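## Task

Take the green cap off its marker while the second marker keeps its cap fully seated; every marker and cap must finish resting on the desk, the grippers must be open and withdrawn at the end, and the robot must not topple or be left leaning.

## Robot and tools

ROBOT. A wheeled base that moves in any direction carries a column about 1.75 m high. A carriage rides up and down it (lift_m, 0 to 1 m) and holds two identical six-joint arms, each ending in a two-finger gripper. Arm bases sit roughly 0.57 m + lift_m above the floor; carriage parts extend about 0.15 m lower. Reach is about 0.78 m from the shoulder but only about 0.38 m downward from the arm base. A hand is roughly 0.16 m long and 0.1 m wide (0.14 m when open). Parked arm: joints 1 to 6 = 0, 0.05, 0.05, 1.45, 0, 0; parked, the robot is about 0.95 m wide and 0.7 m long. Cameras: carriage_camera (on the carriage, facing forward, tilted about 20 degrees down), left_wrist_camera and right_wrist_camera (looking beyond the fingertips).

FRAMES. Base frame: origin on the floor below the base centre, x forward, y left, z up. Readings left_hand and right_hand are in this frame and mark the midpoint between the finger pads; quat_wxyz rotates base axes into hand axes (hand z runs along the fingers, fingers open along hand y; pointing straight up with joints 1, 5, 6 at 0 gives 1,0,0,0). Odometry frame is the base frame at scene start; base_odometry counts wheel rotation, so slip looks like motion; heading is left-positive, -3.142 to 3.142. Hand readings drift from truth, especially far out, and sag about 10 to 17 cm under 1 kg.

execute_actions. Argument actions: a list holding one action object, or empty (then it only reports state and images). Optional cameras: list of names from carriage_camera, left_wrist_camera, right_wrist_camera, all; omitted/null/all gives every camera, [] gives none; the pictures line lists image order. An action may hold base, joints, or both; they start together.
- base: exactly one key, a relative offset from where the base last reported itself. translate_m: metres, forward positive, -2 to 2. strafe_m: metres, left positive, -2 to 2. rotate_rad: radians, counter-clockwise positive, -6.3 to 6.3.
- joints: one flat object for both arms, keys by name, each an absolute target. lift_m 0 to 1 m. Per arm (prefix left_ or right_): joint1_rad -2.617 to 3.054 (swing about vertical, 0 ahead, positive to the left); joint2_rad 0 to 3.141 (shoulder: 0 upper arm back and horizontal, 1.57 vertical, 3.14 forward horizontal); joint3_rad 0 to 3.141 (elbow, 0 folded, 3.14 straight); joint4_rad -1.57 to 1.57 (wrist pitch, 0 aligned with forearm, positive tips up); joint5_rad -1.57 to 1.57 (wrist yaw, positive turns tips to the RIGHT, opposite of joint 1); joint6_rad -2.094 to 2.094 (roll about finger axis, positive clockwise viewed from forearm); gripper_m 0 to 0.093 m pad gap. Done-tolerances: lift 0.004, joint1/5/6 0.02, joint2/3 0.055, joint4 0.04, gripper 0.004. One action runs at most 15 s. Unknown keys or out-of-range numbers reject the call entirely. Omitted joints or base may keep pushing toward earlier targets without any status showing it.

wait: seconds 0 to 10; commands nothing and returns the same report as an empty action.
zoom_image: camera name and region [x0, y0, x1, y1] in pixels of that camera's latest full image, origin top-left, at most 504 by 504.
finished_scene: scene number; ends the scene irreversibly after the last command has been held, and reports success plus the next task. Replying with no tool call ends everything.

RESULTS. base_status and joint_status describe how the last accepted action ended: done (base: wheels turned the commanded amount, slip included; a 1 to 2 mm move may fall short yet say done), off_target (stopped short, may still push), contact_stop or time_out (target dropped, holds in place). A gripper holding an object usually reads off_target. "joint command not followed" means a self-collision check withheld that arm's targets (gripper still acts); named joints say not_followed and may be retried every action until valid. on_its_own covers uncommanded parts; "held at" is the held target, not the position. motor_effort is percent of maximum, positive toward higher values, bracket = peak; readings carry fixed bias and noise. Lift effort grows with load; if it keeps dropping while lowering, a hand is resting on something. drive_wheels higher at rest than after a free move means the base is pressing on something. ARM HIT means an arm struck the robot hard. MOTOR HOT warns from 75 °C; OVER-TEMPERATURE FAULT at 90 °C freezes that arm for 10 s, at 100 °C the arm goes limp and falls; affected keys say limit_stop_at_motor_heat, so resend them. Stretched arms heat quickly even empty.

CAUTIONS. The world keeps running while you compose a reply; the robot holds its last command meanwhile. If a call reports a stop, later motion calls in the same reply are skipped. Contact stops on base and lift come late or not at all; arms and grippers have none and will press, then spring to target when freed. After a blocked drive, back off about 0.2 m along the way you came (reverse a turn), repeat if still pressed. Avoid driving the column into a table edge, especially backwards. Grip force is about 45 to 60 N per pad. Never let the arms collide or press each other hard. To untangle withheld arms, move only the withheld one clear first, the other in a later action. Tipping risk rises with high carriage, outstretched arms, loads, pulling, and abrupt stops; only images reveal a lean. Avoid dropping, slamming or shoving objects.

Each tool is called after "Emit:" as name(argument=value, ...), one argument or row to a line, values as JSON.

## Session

Emit:
execute_actions(
  actions=[],
)

Scene clock: 0.00 s.
base_odometry: x=+0.000 y=+0.000 heading=+0.000 (m, m, rad; odometry frame)
base_status: not commanded
joint_positions: lift_m=+0.301 left_joint1_rad=-0.010 left_joint2_rad=+0.023 left_joint3_rad=+0.046 left_joint4_rad=+1.445 left_joint5_rad=+0.026 left_joint6_rad=+0.039 left_gripper_m=+0.095 right_joint1_rad=+0.029 right_joint2_rad=+0.035 right_joint3_rad=+0.027 right_joint4_rad=+1.435 right_joint5_rad=-0.011 right_joint6_rad=+0.046 right_gripper_m=+0.094
joint_status: not commanded
motor_effort: lift_m=+16 drive_wheels=-4 (%)
left_hand: x=+0.2918 y=+0.3134 z=+1.3162 quat_wxyz=(+0.999, +0.014, +0.051, +0.014) (m; base frame)
right_hand: x=+0.3038 y=-0.3152 z=+1.3106 quat_wxyz=(+0.997, -0.005, +0.072, +0.038) (m; base frame)
pictures: carriage_camera, left_wrist_camera, right_wrist_camera
Images, in order (width x height): carriage_camera 672x504, left_wrist_camera 672x504, right_wrist_camera 672x504.

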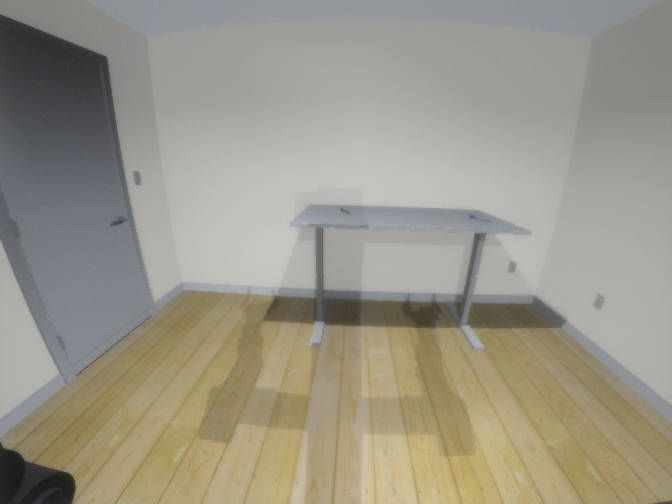

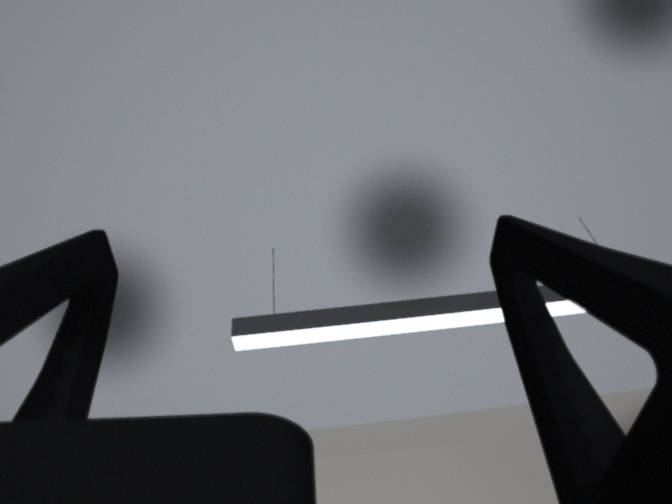

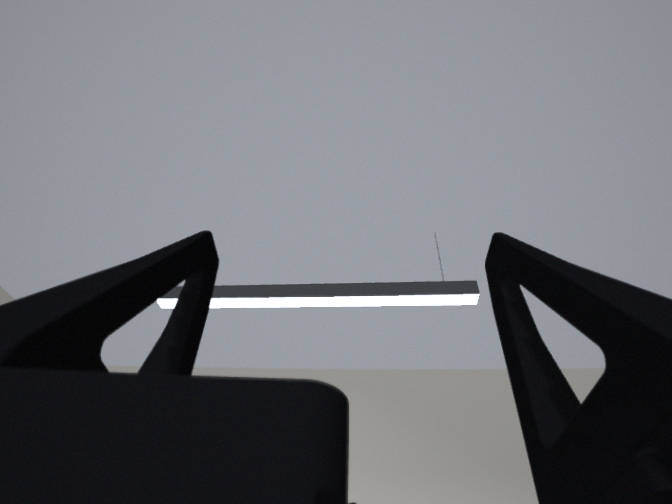

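Emit:
execute_actions(
  actions=[
    {"base":{"translate_m":1.1},"joints":{"lift_m":0.5,"left_joint2_rad":1.7,"left_joint3_rad":1.3,"left_joint4_rad":-1.17,"right_joint2_rad":1.7,"right_joint3_rad":1.3,"right_joint4_rad":-1.17}},
  ],
  cameras=["carriage_camera"],
)

Emit:
zoom_image(
  camera="carriage_camera",
  region=[280,250,672,450],
)

Scene clock: 7.00 s.
base_odometry: x=+1.100 y=+0.000 heading=+0.000 (m, m, rad; odometry frame)
base_status: done
joint_positions: lift_m=+0.500 left_joint1_rad=-0.010 left_joint2_rad=+1.695 left_joint3_rad=+1.268 left_joint4_rad=-1.168 left_joint5_rad=+0.026 left_joint6_rad=+0.039 left_gripper_m=+0.095 right_joint1_rad=+0.029 right_joint2_rad=+1.686 right_joint3_rad=+1.278 right_joint4_rad=-1.169 right_joint5_rad=-0.011 right_joint6_rad=+0.046 right_gripper_m=+0.094
joint_status: all done
motor_effort: lift_m=+16(22) drive_wheels=-4(8) (%)
left_hand: x=+0.5614 y=+0.3108 z=+1.1682 quat_wxyz=(-0.012, +0.024, +1.000, -0.013) (m; base frame)
right_hand: x=+0.5642 y=-0.3077 z=+1.1732 quat_wxyz=(-0.003, +0.008, +1.000, +0.006) (m; base frame)
pictures: carriage_camera
Images, in order (width x height): carriage_camera 672x504.

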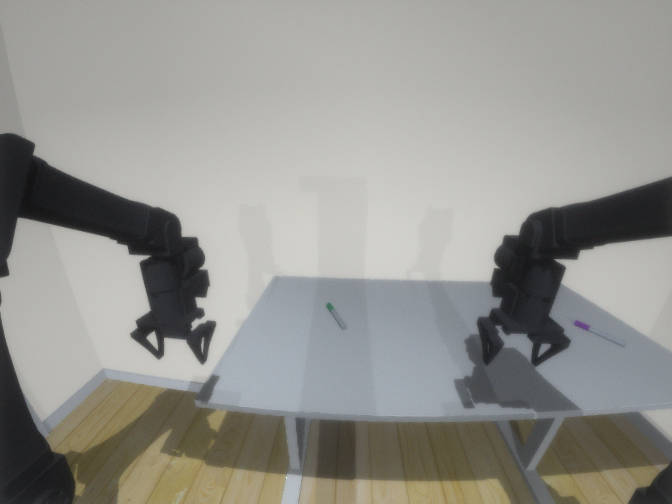

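Region (280, 250, 672, 450) of carriage_camera's 672x504 image, scaled by 1.286, with more detail than that image has; it fills the top 257 rows of this view, and the rest is white.

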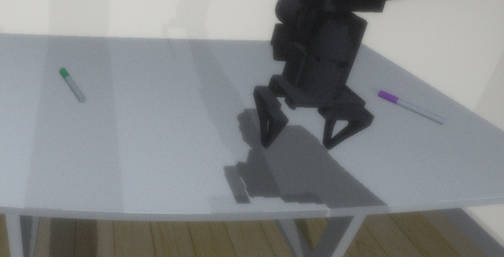

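Emit:
execute_actions(
  actions=[
    {"base":{"strafe_m":-0.22}},
  ],
  cameras=[],
)

Emit:
execute_actions(
  actions=[
    {"base":{"translate_m":0.27},"joints":{"left_joint1_rad":-0.1,"left_joint2_rad":2.55,"left_joint3_rad":2.25,"left_joint4_rad":-1.2,"left_joint6_rad":-0.5,"lift_m":0.46,"right_joint6_rad":2.0}},
  ],
)

Scene clock: 16.60 s.
base_odometry: x=+1.100 y=-0.220 heading=+0.000 (m, m, rad; odometry frame)
base_status: done
joint_positions: lift_m=+0.500 left_joint1_rad=-0.010 left_joint2_rad=+1.695 left_joint3_rad=+1.268 left_joint4_rad=-1.168 left_joint5_rad=+0.027 left_joint6_rad=+0.039 left_gripper_m=+0.095 right_joint1_rad=+0.029 right_joint2_rad=+1.686 right_joint3_rad=+1.278 right_joint4_rad=-1.169 right_joint5_rad=-0.011 right_joint6_rad=+0.046 right_gripper_m=+0.094
joint_status: not commanded
motor_effort: lift_m=+16(16) drive_wheels=-2(2) (%)
left_hand: x=+0.5614 y=+0.3107 z=+1.1682 quat_wxyz=(-0.012, +0.024, +1.000, -0.014) (m; base frame)
right_hand: x=+0.5642 y=-0.3077 z=+1.1732 quat_wxyz=(-0.003, +0.008, +1.000, +0.006) (m; base frame)
pictures: none
No camera images: the call's "cameras" was empty. Leave "cameras" out to get every camera's image.

Scene clock: 18.97 s.
base_odometry: x=+1.370 y=-0.220 heading=-0.001 (m, m, rad; odometry frame)
base_status: done
joint_positions: lift_m=+0.460 left_joint1_rad=-0.103 left_joint2_rad=+2.548 left_joint3_rad=+2.231 left_joint4_rad=-1.197 left_joint5_rad=+0.027 left_joint6_rad=-0.493 left_gripper_m=+0.095 right_joint1_rad=+0.029 right_joint2_rad=+1.687 right_joint3_rad=+1.293 right_joint4_rad=-1.169 right_joint5_rad=-0.011 right_joint6_rad=+1.996 right_gripper_m=+0.094
joint_status: all done
motor_effort: lift_m=+15(15) drive_wheels=-8(11) (%)
left_hand: x=+0.7681 y=+0.2616 z=+1.0419 quat_wxyz=(+0.023, -0.193, +0.981, -0.021) (m; base frame)
right_hand: x=+0.5687 y=-0.3075 z=+1.1369 quat_wxyz=(-0.003, +0.833, +0.554, +0.006) (m; base frame)
pictures: carriage_camera, left_wrist_camera, right_wrist_camera
Images, in order (width x height): carriage_camera 672x504, left_wrist_camera 672x504, right_wrist_camera 672x504.

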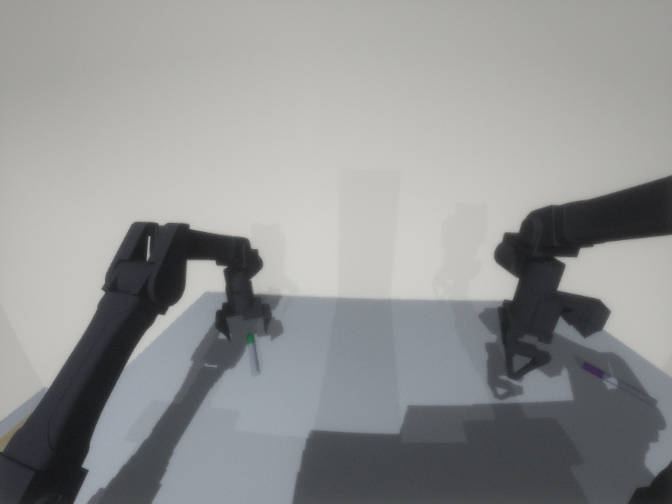

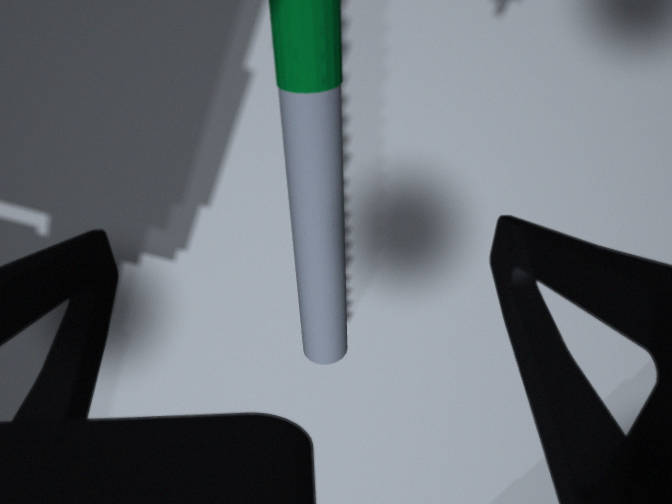

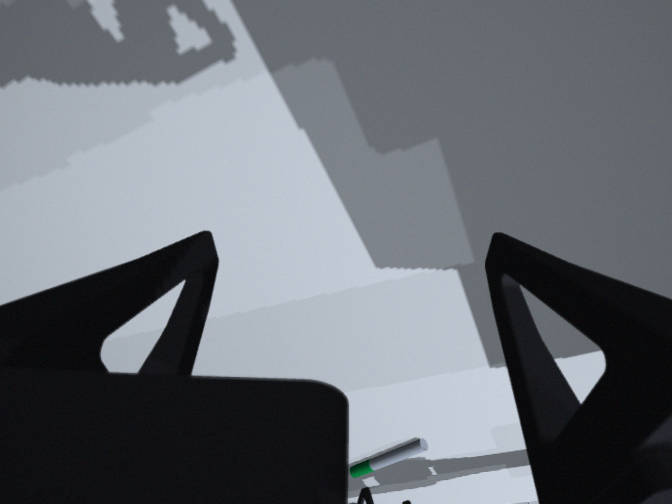

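Emit:
execute_actions(
  actions=[
    {"joints":{"left_joint2_rad":2.65,"left_joint3_rad":2.35,"left_joint4_rad":-1.17,"left_gripper_m":0.07}},
  ],
  cameras=["carriage_camera","left_wrist_camera"],
)

Scene clock: 22.67 s.
base_odometry: x=+1.370 y=-0.220 heading=-0.001 (m, m, rad; odometry frame)
base_status: not commanded
joint_positions: lift_m=+0.460 left_joint1_rad=-0.103 left_joint2_rad=+2.646 left_joint3_rad=+2.329 left_joint4_rad=-1.175 left_joint5_rad=+0.027 left_joint6_rad=-0.493 left_gripper_m=+0.070 right_joint1_rad=+0.029 right_joint2_rad=+1.687 right_joint3_rad=+1.293 right_joint4_rad=-1.169 right_joint5_rad=-0.011 right_joint6_rad=+1.996 right_gripper_m=+0.094
joint_status: all done
motor_effort: lift_m=+15(14) drive_wheels=-8(8) (%)
left_hand: x=+0.7871 y=+0.2596 z=+1.0206 quat_wxyz=(+0.034, -0.193, +0.980, -0.025) (m; base frame)
right_hand: x=+0.5687 y=-0.3075 z=+1.1369 quat_wxyz=(-0.003, +0.833, +0.554, +0.006) (m; base frame)
pictures: carriage_camera, left_wrist_camera
Images, in order (width x height): carriage_camera 672x504, left_wrist_camera 672x504.

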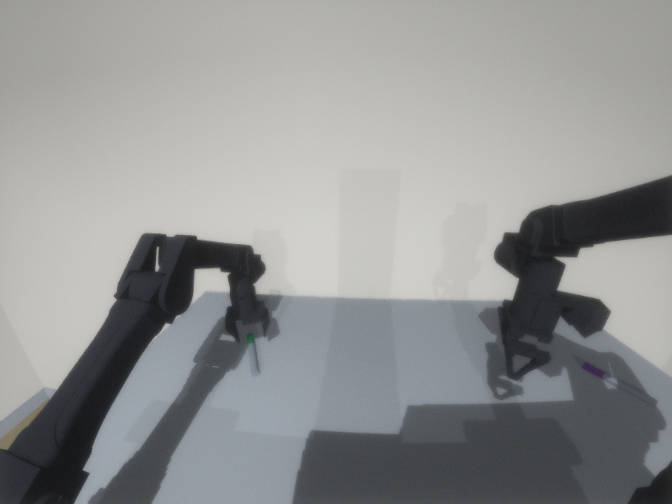

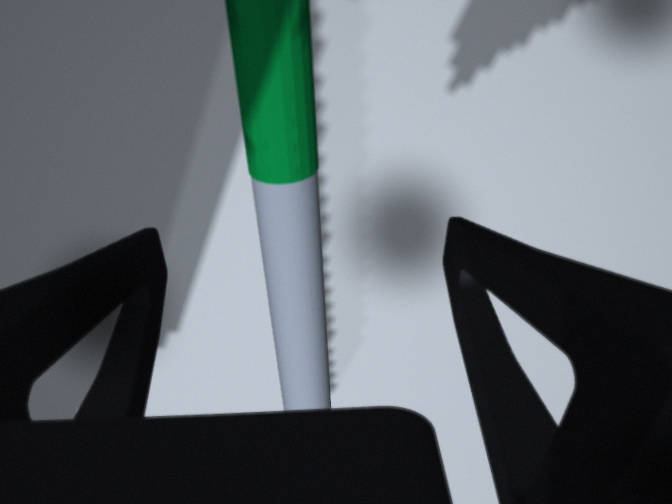

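Emit:
execute_actions(
  actions=[
    {"base":{"translate_m":0.015},"joints":{"left_joint1_rad":-0.075,"lift_m":0.44}},
  ],
  cameras=["left_wrist_camera"],
)

Scene clock: 26.10 s.
base_odometry: x=+1.385 y=-0.221 heading=-0.002 (m, m, rad; odometry frame)
base_status: done
joint_positions: lift_m=+0.440 left_joint1_rad=-0.076 left_joint2_rad=+2.657 left_joint3_rad=+2.333 left_joint4_rad=-1.173 left_joint5_rad=+0.027 left_joint6_rad=-0.493 left_gripper_m=+0.070 right_joint1_rad=+0.029 right_joint2_rad=+1.687 right_joint3_rad=+1.293 right_joint4_rad=-1.169 right_joint5_rad=-0.011 right_joint6_rad=+1.996 right_gripper_m=+0.094
joint_status: all done
motor_effort: lift_m=+14(15) drive_wheels=-7(9) (%)
left_hand: x=+0.7883 y=+0.2737 z=+0.9961 quat_wxyz=(+0.032, -0.206, +0.978, -0.023) (m; base frame)
right_hand: x=+0.5687 y=-0.3075 z=+1.1170 quat_wxyz=(-0.003, +0.833, +0.554, +0.006) (m; base frame)
pictures: left_wrist_camera
Images, in order (width x height): left_wrist_camera 672x504.

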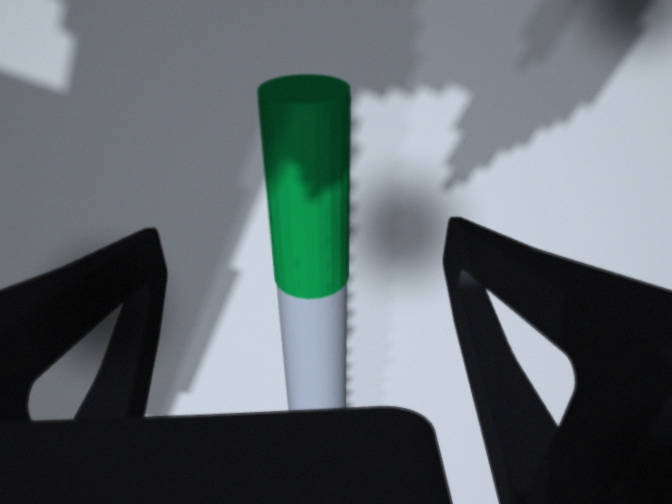

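Emit:
execute_actions(
  actions=[
    {"joints":{"lift_m":0.425,"left_gripper_m":0.045}},
  ],
  cameras=["left_wrist_camera"],
)

Emit:
execute_actions(
  actions=[
    {"joints":{"left_gripper_m":0}},
  ],
  cameras=["left_wrist_camera"],
)

Emit:
execute_actions(
  actions=[
    {"joints":{"lift_m":0.425,"left_joint2_rad":2.5,"left_joint3_rad":2.25,"left_joint4_rad":-1.25}},
  ],
  cameras=["left_wrist_camera"],
)

Scene clock: 29.50 s.
base_odometry: x=+1.385 y=-0.221 heading=-0.002 (m, m, rad; odometry frame)
base_status: not commanded
joint_positions: lift_m=+0.425 left_joint1_rad=-0.076 left_joint2_rad=+2.652 left_joint3_rad=+2.334 left_joint4_rad=-1.172 left_joint5_rad=+0.025 left_joint6_rad=-0.493 left_gripper_m=+0.045 right_joint1_rad=+0.029 right_joint2_rad=+1.688 right_joint3_rad=+1.293 right_joint4_rad=-1.168 right_joint5_rad=-0.011 right_joint6_rad=+1.996 right_gripper_m=+0.094
joint_status: all done
motor_effort: lift_m=+14(15) drive_wheels=+0(8) (%)
left_hand: x=+0.7894 y=+0.2740 z=+0.9838 quat_wxyz=(+0.035, -0.206, +0.978, -0.023) (m; base frame)
right_hand: x=+0.5689 y=-0.3075 z=+1.1018 quat_wxyz=(-0.003, +0.833, +0.554, +0.006) (m; base frame)
pictures: left_wrist_camera
Images, in order (width x height): left_wrist_camera 672x504.

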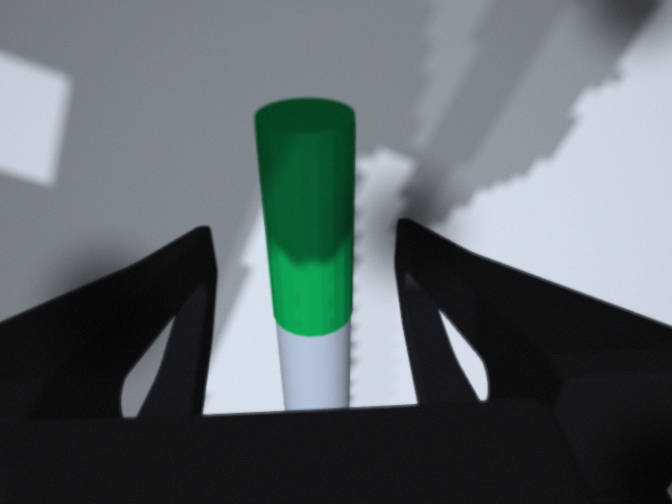

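Scene clock: 30.07 s.
base_odometry: x=+1.385 y=-0.221 heading=-0.002 (m, m, rad; odometry frame)
base_status: not commanded
joint_positions: lift_m=+0.425 left_joint1_rad=-0.076 left_joint2_rad=+2.652 left_joint3_rad=+2.334 left_joint4_rad=-1.172 left_joint5_rad=+0.025 left_joint6_rad=-0.493 left_gripper_m=+0.018 right_joint1_rad=+0.029 right_joint2_rad=+1.688 right_joint3_rad=+1.293 right_joint4_rad=-1.168 right_joint5_rad=-0.011 right_joint6_rad=+1.996 right_gripper_m=+0.094
joint_status: left_gripper_m off_target (ended at +0.018, target +0.000)
motor_effort: lift_m=+14(14) drive_wheels=+0(0) (%)
left_hand: x=+0.7894 y=+0.2740 z=+0.9838 quat_wxyz=(+0.035, -0.206, +0.978, -0.023) (m; base frame)
right_hand: x=+0.5689 y=-0.3075 z=+1.1018 quat_wxyz=(-0.003, +0.833, +0.554, +0.006) (m; base frame)
pictures: left_wrist_camera
Images, in order (width x height): left_wrist_camera 672x504.

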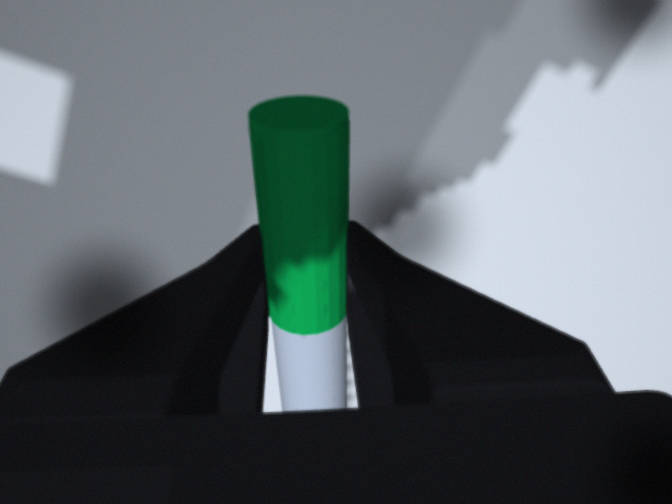

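Scene clock: 30.87 s.
base_odometry: x=+1.385 y=-0.221 heading=-0.002 (m, m, rad; odometry frame)
base_status: not commanded
joint_positions: lift_m=+0.425 left_joint1_rad=-0.076 left_joint2_rad=+2.500 left_joint3_rad=+2.262 left_joint4_rad=-1.247 left_joint5_rad=+0.025 left_joint6_rad=-0.493 left_gripper_m=+0.018 right_joint1_rad=+0.029 right_joint2_rad=+1.688 right_joint3_rad=+1.293 right_joint4_rad=-1.168 right_joint5_rad=-0.011 right_joint6_rad=+1.996 right_gripper_m=+0.094
joint_status: all done
motor_effort: lift_m=+14(13) drive_wheels=+0(0) (%)
left_hand: x=+0.7700 y=+0.2755 z=+1.0378 quat_wxyz=(+0.037, -0.206, +0.977, -0.024) (m; base frame)
right_hand: x=+0.5689 y=-0.3075 z=+1.1018 quat_wxyz=(-0.003, +0.833, +0.554, +0.006) (m; base frame)
pictures: left_wrist_camera
Images, in order (width x height): left_wrist_camera 672x504.

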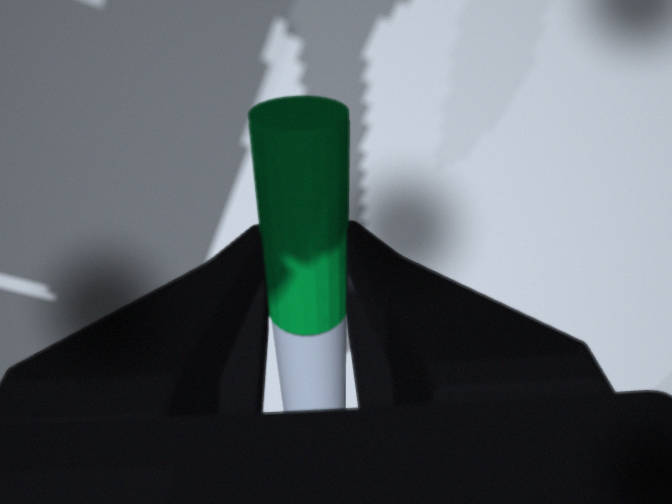

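Emit:
execute_actions(
  actions=[
    {"joints":{"lift_m":0.445,"left_joint1_rad":-0.6,"left_joint2_rad":2.4,"left_joint3_rad":1.97,"left_joint4_rad":-1.17,"left_joint5_rad":0.06,"left_joint6_rad":-2.09,"right_joint1_rad":0.3,"right_joint2_rad":2.3,"right_joint3_rad":2.1,"right_joint4_rad":-1.37,"right_joint5_rad":-0.55,"right_joint6_rad":2.09,"right_gripper_m":0.07}},
  ],
  cameras=[],
)

Emit:
execute_actions(
  actions=[
    {"joints":{"right_joint1_rad":0.45,"right_joint3_rad":1.85,"right_joint4_rad":-1.14}},
  ],
)

Scene clock: 36.33 s.
base_odometry: x=+1.385 y=-0.221 heading=-0.002 (m, m, rad; odometry frame)
base_status: not commanded
joint_positions: lift_m=+0.445 left_joint1_rad=-0.606 left_joint2_rad=+2.402 left_joint3_rad=+1.982 left_joint4_rad=-1.164 left_joint5_rad=+0.064 left_joint6_rad=-2.083 left_gripper_m=+0.018 right_joint1_rad=+0.303 right_joint2_rad=+2.279 right_joint3_rad=+2.092 right_joint4_rad=-1.365 right_joint5_rad=-0.541 right_joint6_rad=+2.086 right_gripper_m=+0.070
joint_status: all done
motor_effort: lift_m=+17(21) drive_wheels=-7(7) (%)
left_hand: x=+0.6390 y=+0.0472 z=+1.0313 quat_wxyz=(-0.033, -0.673, +0.739, -0.001) (m; base frame)
right_hand: x=+0.6680 y=-0.0999 z=+1.1364 quat_wxyz=(-0.245, +0.748, +0.608, +0.107) (m; base frame)
pictures: none
No camera images: the call's "cameras" was empty. Leave "cameras" out to get every camera's image.

Scene clock: 37.20 s.
base_odometry: x=+1.385 y=-0.221 heading=-0.002 (m, m, rad; odometry frame)
base_status: not commanded
joint_positions: lift_m=+0.445 left_joint1_rad=-0.606 left_joint2_rad=+2.402 left_joint3_rad=+1.982 left_joint4_rad=-1.164 left_joint5_rad=+0.064 left_joint6_rad=-2.083 left_gripper_m=+0.018 right_joint1_rad=+0.458 right_joint2_rad=+2.279 right_joint3_rad=+1.866 right_joint4_rad=-1.146 right_joint5_rad=-0.546 right_joint6_rad=+2.086 right_gripper_m=+0.070
joint_status: all done
motor_effort: lift_m=+17(17) drive_wheels=-7(0) (%)
left_hand: x=+0.6390 y=+0.0472 z=+1.0313 quat_wxyz=(-0.033, -0.673, +0.739, -0.001) (m; base frame)
right_hand: x=+0.6246 y=-0.0423 z=+1.0798 quat_wxyz=(-0.256, +0.699, +0.662, +0.084) (m; base frame)
pictures: carriage_camera, left_wrist_camera, right_wrist_camera
Images, in order (width x height): carriage_camera 672x504, left_wrist_camera 672x504, right_wrist_camera 672x504.

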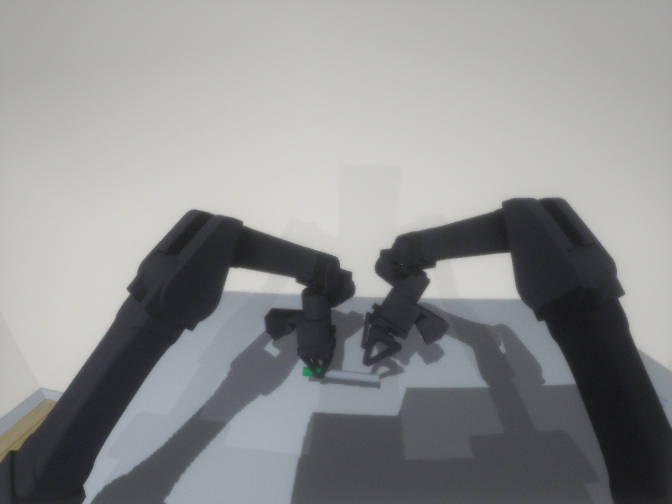

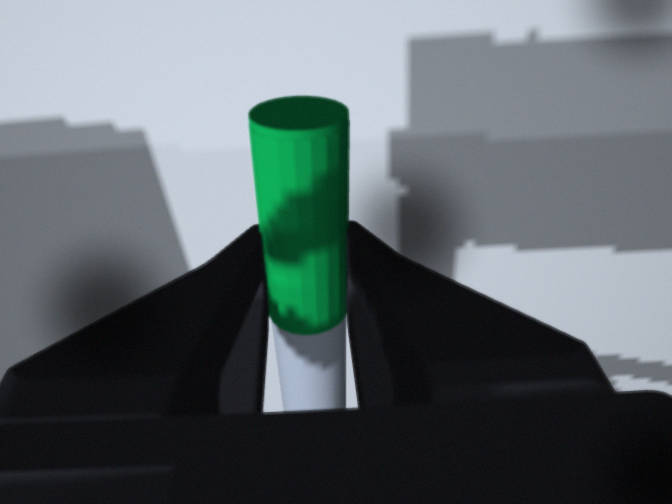

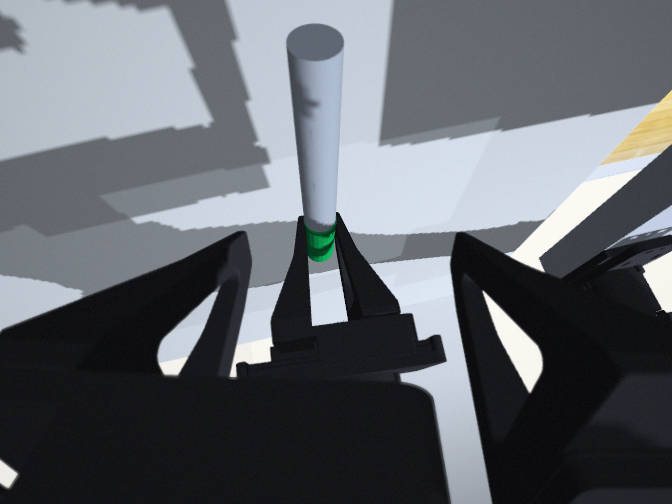

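Emit:
execute_actions(
  actions=[
    {"joints":{"right_joint2_rad":2.38,"right_joint3_rad":1.74,"right_joint4_rad":-0.95}},
  ],
)

Scene clock: 39.67 s.
base_odometry: x=+1.385 y=-0.221 heading=-0.002 (m, m, rad; odometry frame)
base_status: not commanded
joint_positions: lift_m=+0.445 left_joint1_rad=-0.606 left_joint2_rad=+2.402 left_joint3_rad=+1.982 left_joint4_rad=-1.164 left_joint5_rad=+0.064 left_joint6_rad=-2.083 left_gripper_m=+0.018 right_joint1_rad=+0.458 right_joint2_rad=+2.378 right_joint3_rad=+1.748 right_joint4_rad=-0.954 right_joint5_rad=-0.546 right_joint6_rad=+2.086 right_gripper_m=+0.070
joint_status: all done
motor_effort: lift_m=+17(17) drive_wheels=-7(7) (%)
left_hand: x=+0.6390 y=+0.0472 z=+1.0313 quat_wxyz=(-0.033, -0.673, +0.739, -0.001) (m; base frame)
right_hand: x=+0.6232 y=-0.0430 z=+1.0096 quat_wxyz=(-0.259, +0.701, +0.660, +0.073) (m; base frame)
pictures: carriage_camera, left_wrist_camera, right_wrist_camera
Images, in order (width x height): carriage_camera 672x504, left_wrist_camera 672x504, right_wrist_camera 672x504.

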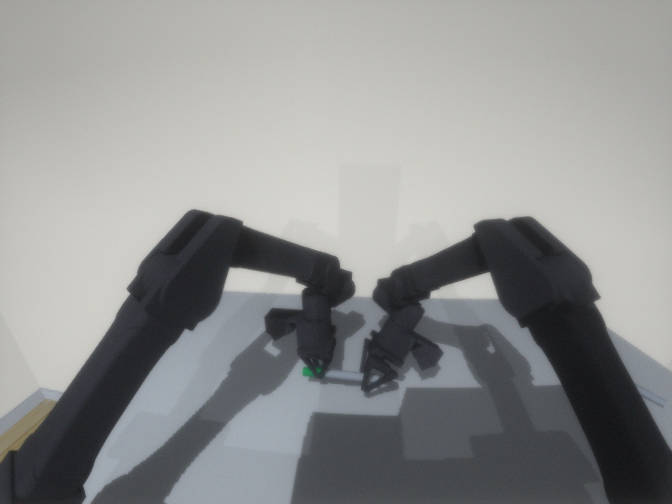

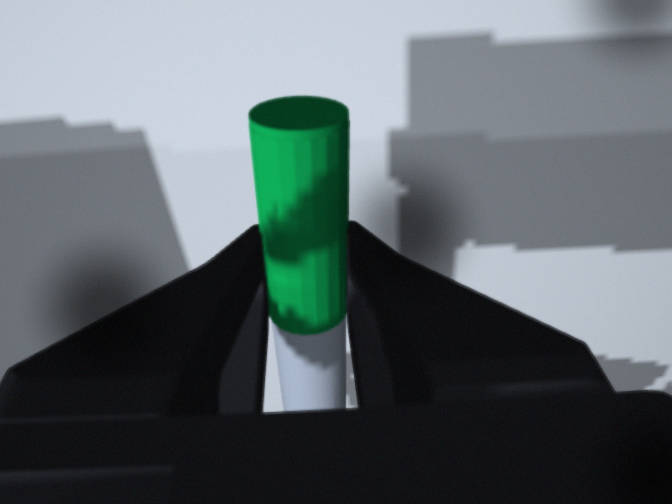

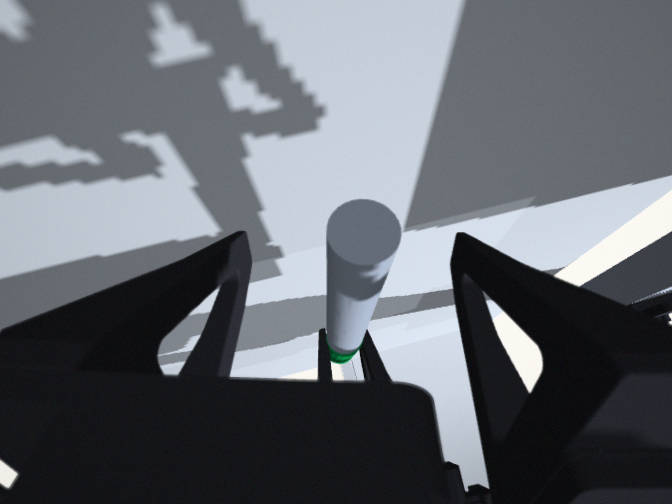

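Emit:
execute_actions(
  actions=[
    {"joints":{"right_gripper_m":0}},
  ],
  cameras=[],
)

Emit:
execute_actions(
  actions=[
    {"joints":{"right_joint1_rad":0.35,"left_joint1_rad":-0.5,"right_joint6_rad":2.0,"left_joint6_rad":-2.0}},
  ],
)

Emit:
execute_actions(
  actions=[
    {"joints":{"lift_m":0.41,"left_joint3_rad":1.95,"left_joint4_rad":-1.13}},
  ],
)

Scene clock: 42.77 s.
base_odometry: x=+1.385 y=-0.221 heading=-0.002 (m, m, rad; odometry frame)
base_status: not commanded
joint_positions: lift_m=+0.445 left_joint1_rad=-0.606 left_joint2_rad=+2.402 left_joint3_rad=+1.982 left_joint4_rad=-1.166 left_joint5_rad=+0.065 left_joint6_rad=-2.083 left_gripper_m=+0.018 right_joint1_rad=+0.458 right_joint2_rad=+2.378 right_joint3_rad=+1.748 right_joint4_rad=-0.952 right_joint5_rad=-0.545 right_joint6_rad=+2.089 right_gripper_m=+0.017
joint_status: right_gripper_m off_target (ended at +0.017, target +0.000)
motor_effort: lift_m=+17(17) drive_wheels=-7(7) (%)
left_hand: x=+0.6385 y=+0.0475 z=+1.0313 quat_wxyz=(-0.033, -0.673, +0.739, +0.000) (m; base frame)
right_hand: x=+0.6237 y=-0.0428 z=+1.0096 quat_wxyz=(-0.259, +0.702, +0.659, +0.074) (m; base frame)
pictures: none
No camera images: the call's "cameras" was empty. Leave "cameras" out to get every camera's image.

Scene clock: 43.60 s.
base_odometry: x=+1.385 y=-0.221 heading=-0.002 (m, m, rad; odometry frame)
base_status: not commanded
joint_positions: lift_m=+0.445 left_joint1_rad=-0.494 left_joint2_rad=+2.402 left_joint3_rad=+1.982 left_joint4_rad=-1.165 left_joint5_rad=+0.060 left_joint6_rad=-2.006 left_gripper_m=+0.018 right_joint1_rad=+0.341 right_joint2_rad=+2.378 right_joint3_rad=+1.748 right_joint4_rad=-0.949 right_joint5_rad=-0.547 right_joint6_rad=+2.004 right_gripper_m=+0.017
joint_status: all done
motor_effort: lift_m=+17(17) drive_wheels=-7(7) (%)
left_hand: x=+0.6670 y=+0.0912 z=+1.0312 quat_wxyz=(-0.030, -0.686, +0.727, -0.003) (m; base frame)
right_hand: x=+0.6539 y=-0.0861 z=+1.0097 quat_wxyz=(-0.251, +0.712, +0.648, +0.101) (m; base frame)
pictures: carriage_camera, left_wrist_camera, right_wrist_camera
Images, in order (width x height): carriage_camera 672x504, left_wrist_camera 672x504, right_wrist_camera 672x504.

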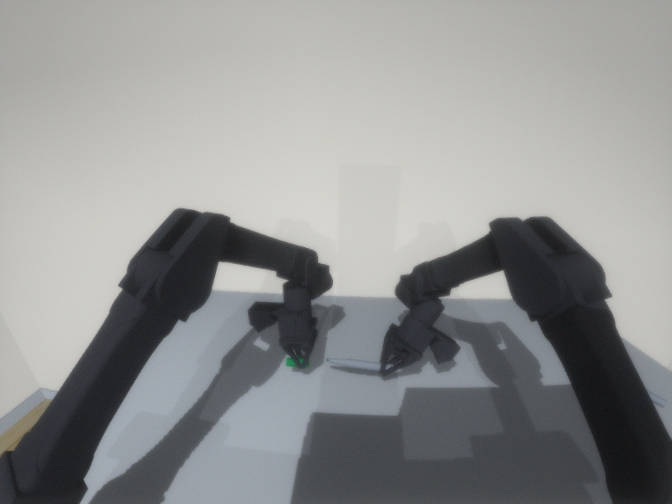

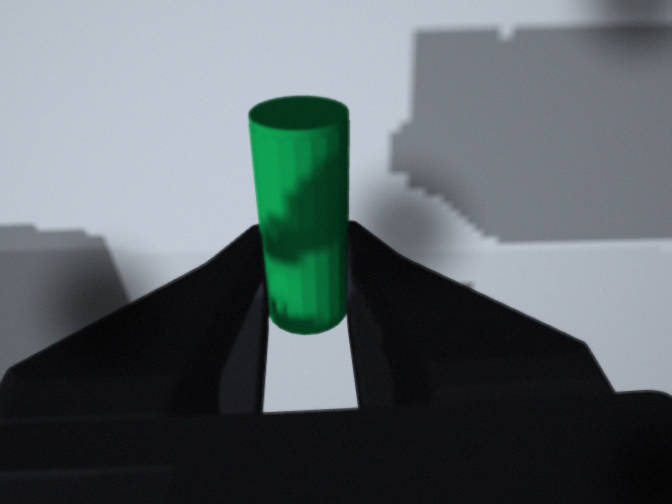

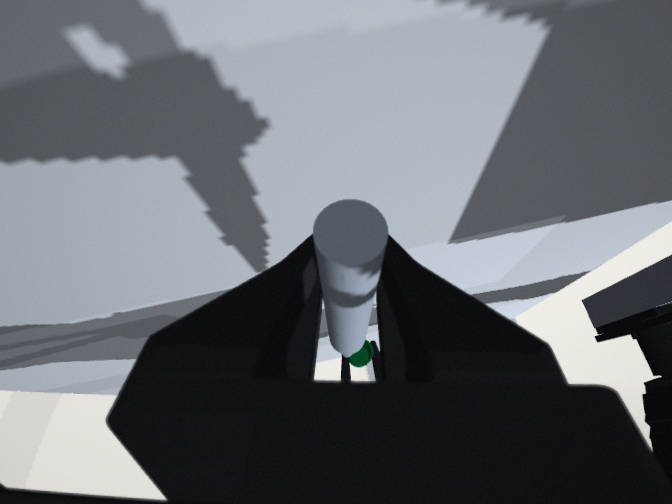

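Scene clock: 44.27 s.
base_odometry: x=+1.385 y=-0.221 heading=-0.002 (m, m, rad; odometry frame)
base_status: not commanded
joint_positions: lift_m=+0.410 left_joint1_rad=-0.494 left_joint2_rad=+2.403 left_joint3_rad=+1.963 left_joint4_rad=-1.134 left_joint5_rad=+0.060 left_joint6_rad=-2.006 left_gripper_m=+0.018 right_joint1_rad=+0.341 right_joint2_rad=+2.378 right_joint3_rad=+1.748 right_joint4_rad=-0.949 right_joint5_rad=-0.547 right_joint6_rad=+2.004 right_gripper_m=+0.017
joint_status: all done
motor_effort: lift_m=+14(15) drive_wheels=-7(7) (%)
left_hand: x=+0.6686 y=+0.0904 z=+0.9912 quat_wxyz=(-0.029, -0.686, +0.727, -0.008) (m; base frame)
right_hand: x=+0.6541 y=-0.0860 z=+0.9753 quat_wxyz=(-0.250, +0.712, +0.648, +0.102) (m; base frame)
pictures: carriage_camera, left_wrist_camera, right_wrist_camera
Images, in order (width x height): carriage_camera 672x504, left_wrist_camera 672x504, right_wrist_camera 672x504.

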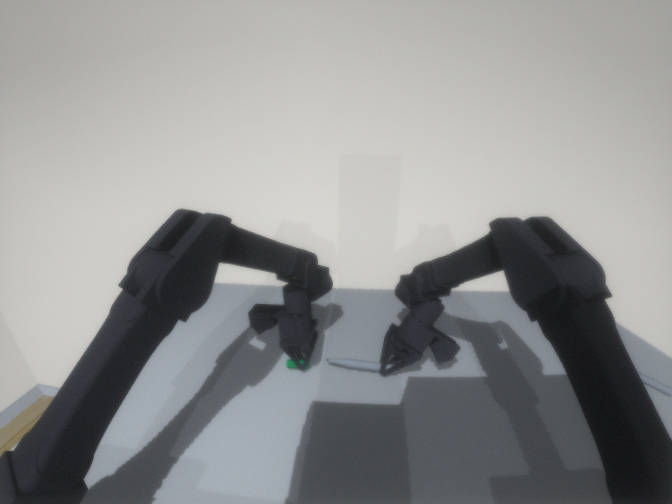

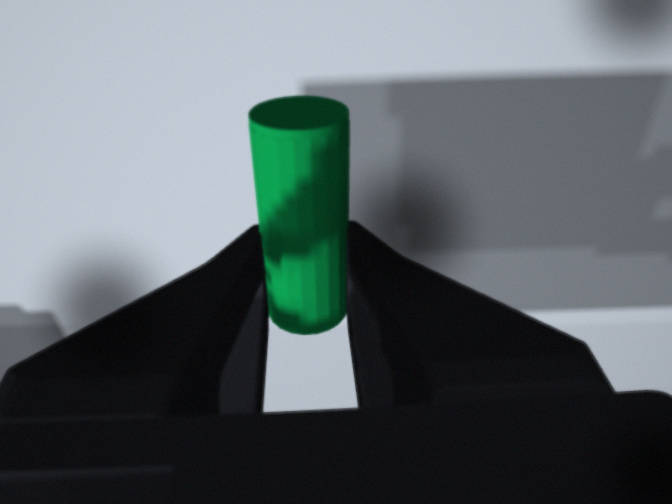

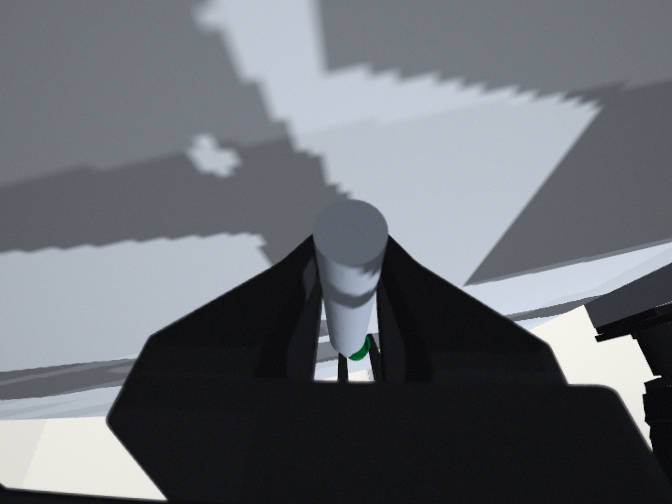

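Emit:
execute_actions(
  actions=[
    {"joints":{"lift_m":0.403,"left_joint3_rad":1.92,"left_joint4_rad":-1.1}},
  ],
  cameras=[],
)

Emit:
execute_actions(
  actions=[
    {"joints":{"left_gripper_m":0.04,"right_gripper_m":0.035}},
  ],
  cameras=[],
)

Emit:
execute_actions(
  actions=[
    {"joints":{"lift_m":0.45}},
  ],
  cameras=[],
)

Emit:
execute_actions(
  actions=[
    {"base":{"translate_m":-0.4},"joints":{"left_joint1_rad":0,"right_joint1_rad":0,"left_joint2_rad":1.2,"left_joint3_rad":1.0,"right_joint2_rad":1.2,"right_joint3_rad":1.0}},
  ],
  cameras=["carriage_camera"],
)

Scene clock: 50.77 s.
base_odometry: x=+1.385 y=-0.221 heading=-0.002 (m, m, rad; odometry frame)
base_status: not commanded
joint_positions: lift_m=+0.403 left_joint1_rad=-0.494 left_joint2_rad=+2.399 left_joint3_rad=+1.948 left_joint4_rad=-1.105 left_joint5_rad=+0.060 left_joint6_rad=-2.006 left_gripper_m=+0.018 right_joint1_rad=+0.341 right_joint2_rad=+2.377 right_joint3_rad=+1.748 right_joint4_rad=-0.948 right_joint5_rad=-0.552 right_joint6_rad=+2.004 right_gripper_m=+0.017
joint_status: all done
motor_effort: lift_m=+14(14) drive_wheels=+0(8) (%)
left_hand: x=+0.6715 y=+0.0888 z=+0.9826 quat_wxyz=(-0.026, -0.686, +0.727, -0.016) (m; base frame)
right_hand: x=+0.6541 y=-0.0853 z=+0.9692 quat_wxyz=(-0.252, +0.712, +0.648, +0.103) (m; base frame)
pictures: none
No camera images: the call's "cameras" was empty. Leave "cameras" out to get every camera's image.

Scene clock: 51.33 s.
base_odometry: x=+1.385 y=-0.221 heading=-0.002 (m, m, rad; odometry frame)
base_status: not commanded
joint_positions: lift_m=+0.403 left_joint1_rad=-0.494 left_joint2_rad=+2.399 left_joint3_rad=+1.948 left_joint4_rad=-1.105 left_joint5_rad=+0.060 left_joint6_rad=-2.006 left_gripper_m=+0.040 right_joint1_rad=+0.341 right_joint2_rad=+2.377 right_joint3_rad=+1.748 right_joint4_rad=-0.948 right_joint5_rad=-0.559 right_joint6_rad=+2.003 right_gripper_m=+0.035
joint_status: all done
motor_effort: lift_m=+14(14) drive_wheels=+0(0) (%)
left_hand: x=+0.6715 y=+0.0888 z=+0.9826 quat_wxyz=(-0.026, -0.686, +0.727, -0.016) (m; base frame)
right_hand: x=+0.6538 y=-0.0843 z=+0.9699 quat_wxyz=(-0.255, +0.711, +0.647, +0.105) (m; base frame)
pictures: none
No camera images: the call's "cameras" was empty. Leave "cameras" out to get every camera's image.

Scene clock: 52.07 s.
base_odometry: x=+1.385 y=-0.221 heading=-0.002 (m, m, rad; odometry frame)
base_status: not commanded
joint_positions: lift_m=+0.450 left_joint1_rad=-0.494 left_joint2_rad=+2.399 left_joint3_rad=+1.934 left_joint4_rad=-1.103 left_joint5_rad=+0.060 left_joint6_rad=-2.006 left_gripper_m=+0.040 right_joint1_rad=+0.341 right_joint2_rad=+2.374 right_joint3_rad=+1.748 right_joint4_rad=-0.948 right_joint5_rad=-0.558 right_joint6_rad=+2.003 right_gripper_m=+0.035
joint_status: all done
motor_effort: lift_m=+17(19) drive_wheels=+0(0) (%)
left_hand: x=+0.6681 y=+0.0906 z=+1.0256 quat_wxyz=(-0.028, -0.686, +0.727, -0.011) (m; base frame)
right_hand: x=+0.6543 y=-0.0843 z=+1.0175 quat_wxyz=(-0.254, +0.710, +0.648, +0.106) (m; base frame)
pictures: none
No camera images: the call's "cameras" was empty. Leave "cameras" out to get every camera's image.

Scene clock: 55.00 s.
base_odometry: x=+0.985 y=-0.220 heading=-0.003 (m, m, rad; odometry frame)
base_status: done
joint_positions: lift_m=+0.450 left_joint1_rad=+0.001 left_joint2_rad=+1.214 left_joint3_rad=+1.018 left_joint4_rad=-1.098 left_joint5_rad=+0.057 left_joint6_rad=-2.006 left_gripper_m=+0.040 right_joint1_rad=-0.009 right_joint2_rad=+1.211 right_joint3_rad=+1.022 right_joint4_rad=-0.944 right_joint5_rad=-0.551 right_joint6_rad=+2.003 right_gripper_m=+0.035
joint_status: all done
motor_effort: lift_m=+17(17) drive_wheels=-8(17) (%)
left_hand: x=+0.5140 y=+0.3085 z=+1.1712 quat_wxyz=(+0.051, -0.833, +0.535, -0.132) (m; base frame)
right_hand: x=+0.5404 y=-0.2305 z=+1.2093 quat_wxyz=(-0.110, +0.762, +0.553, +0.320) (m; base frame)
pictures: carriage_camera
Images, in order (width x height): carriage_camera 672x504.

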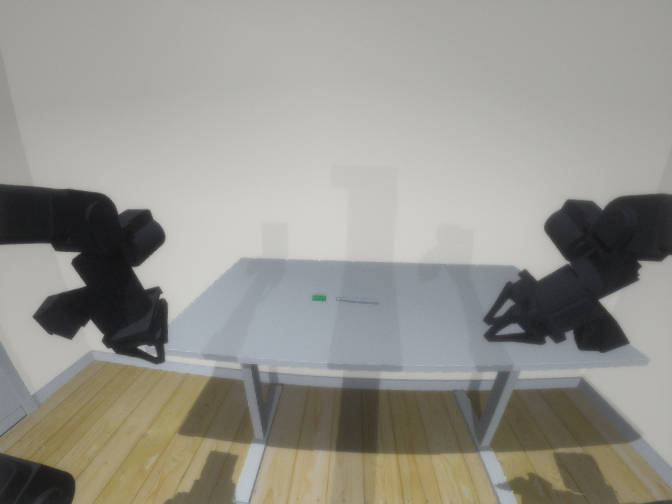

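Emit:
finished_scene(
  scene=2,
)

The scene is finished: the task was done.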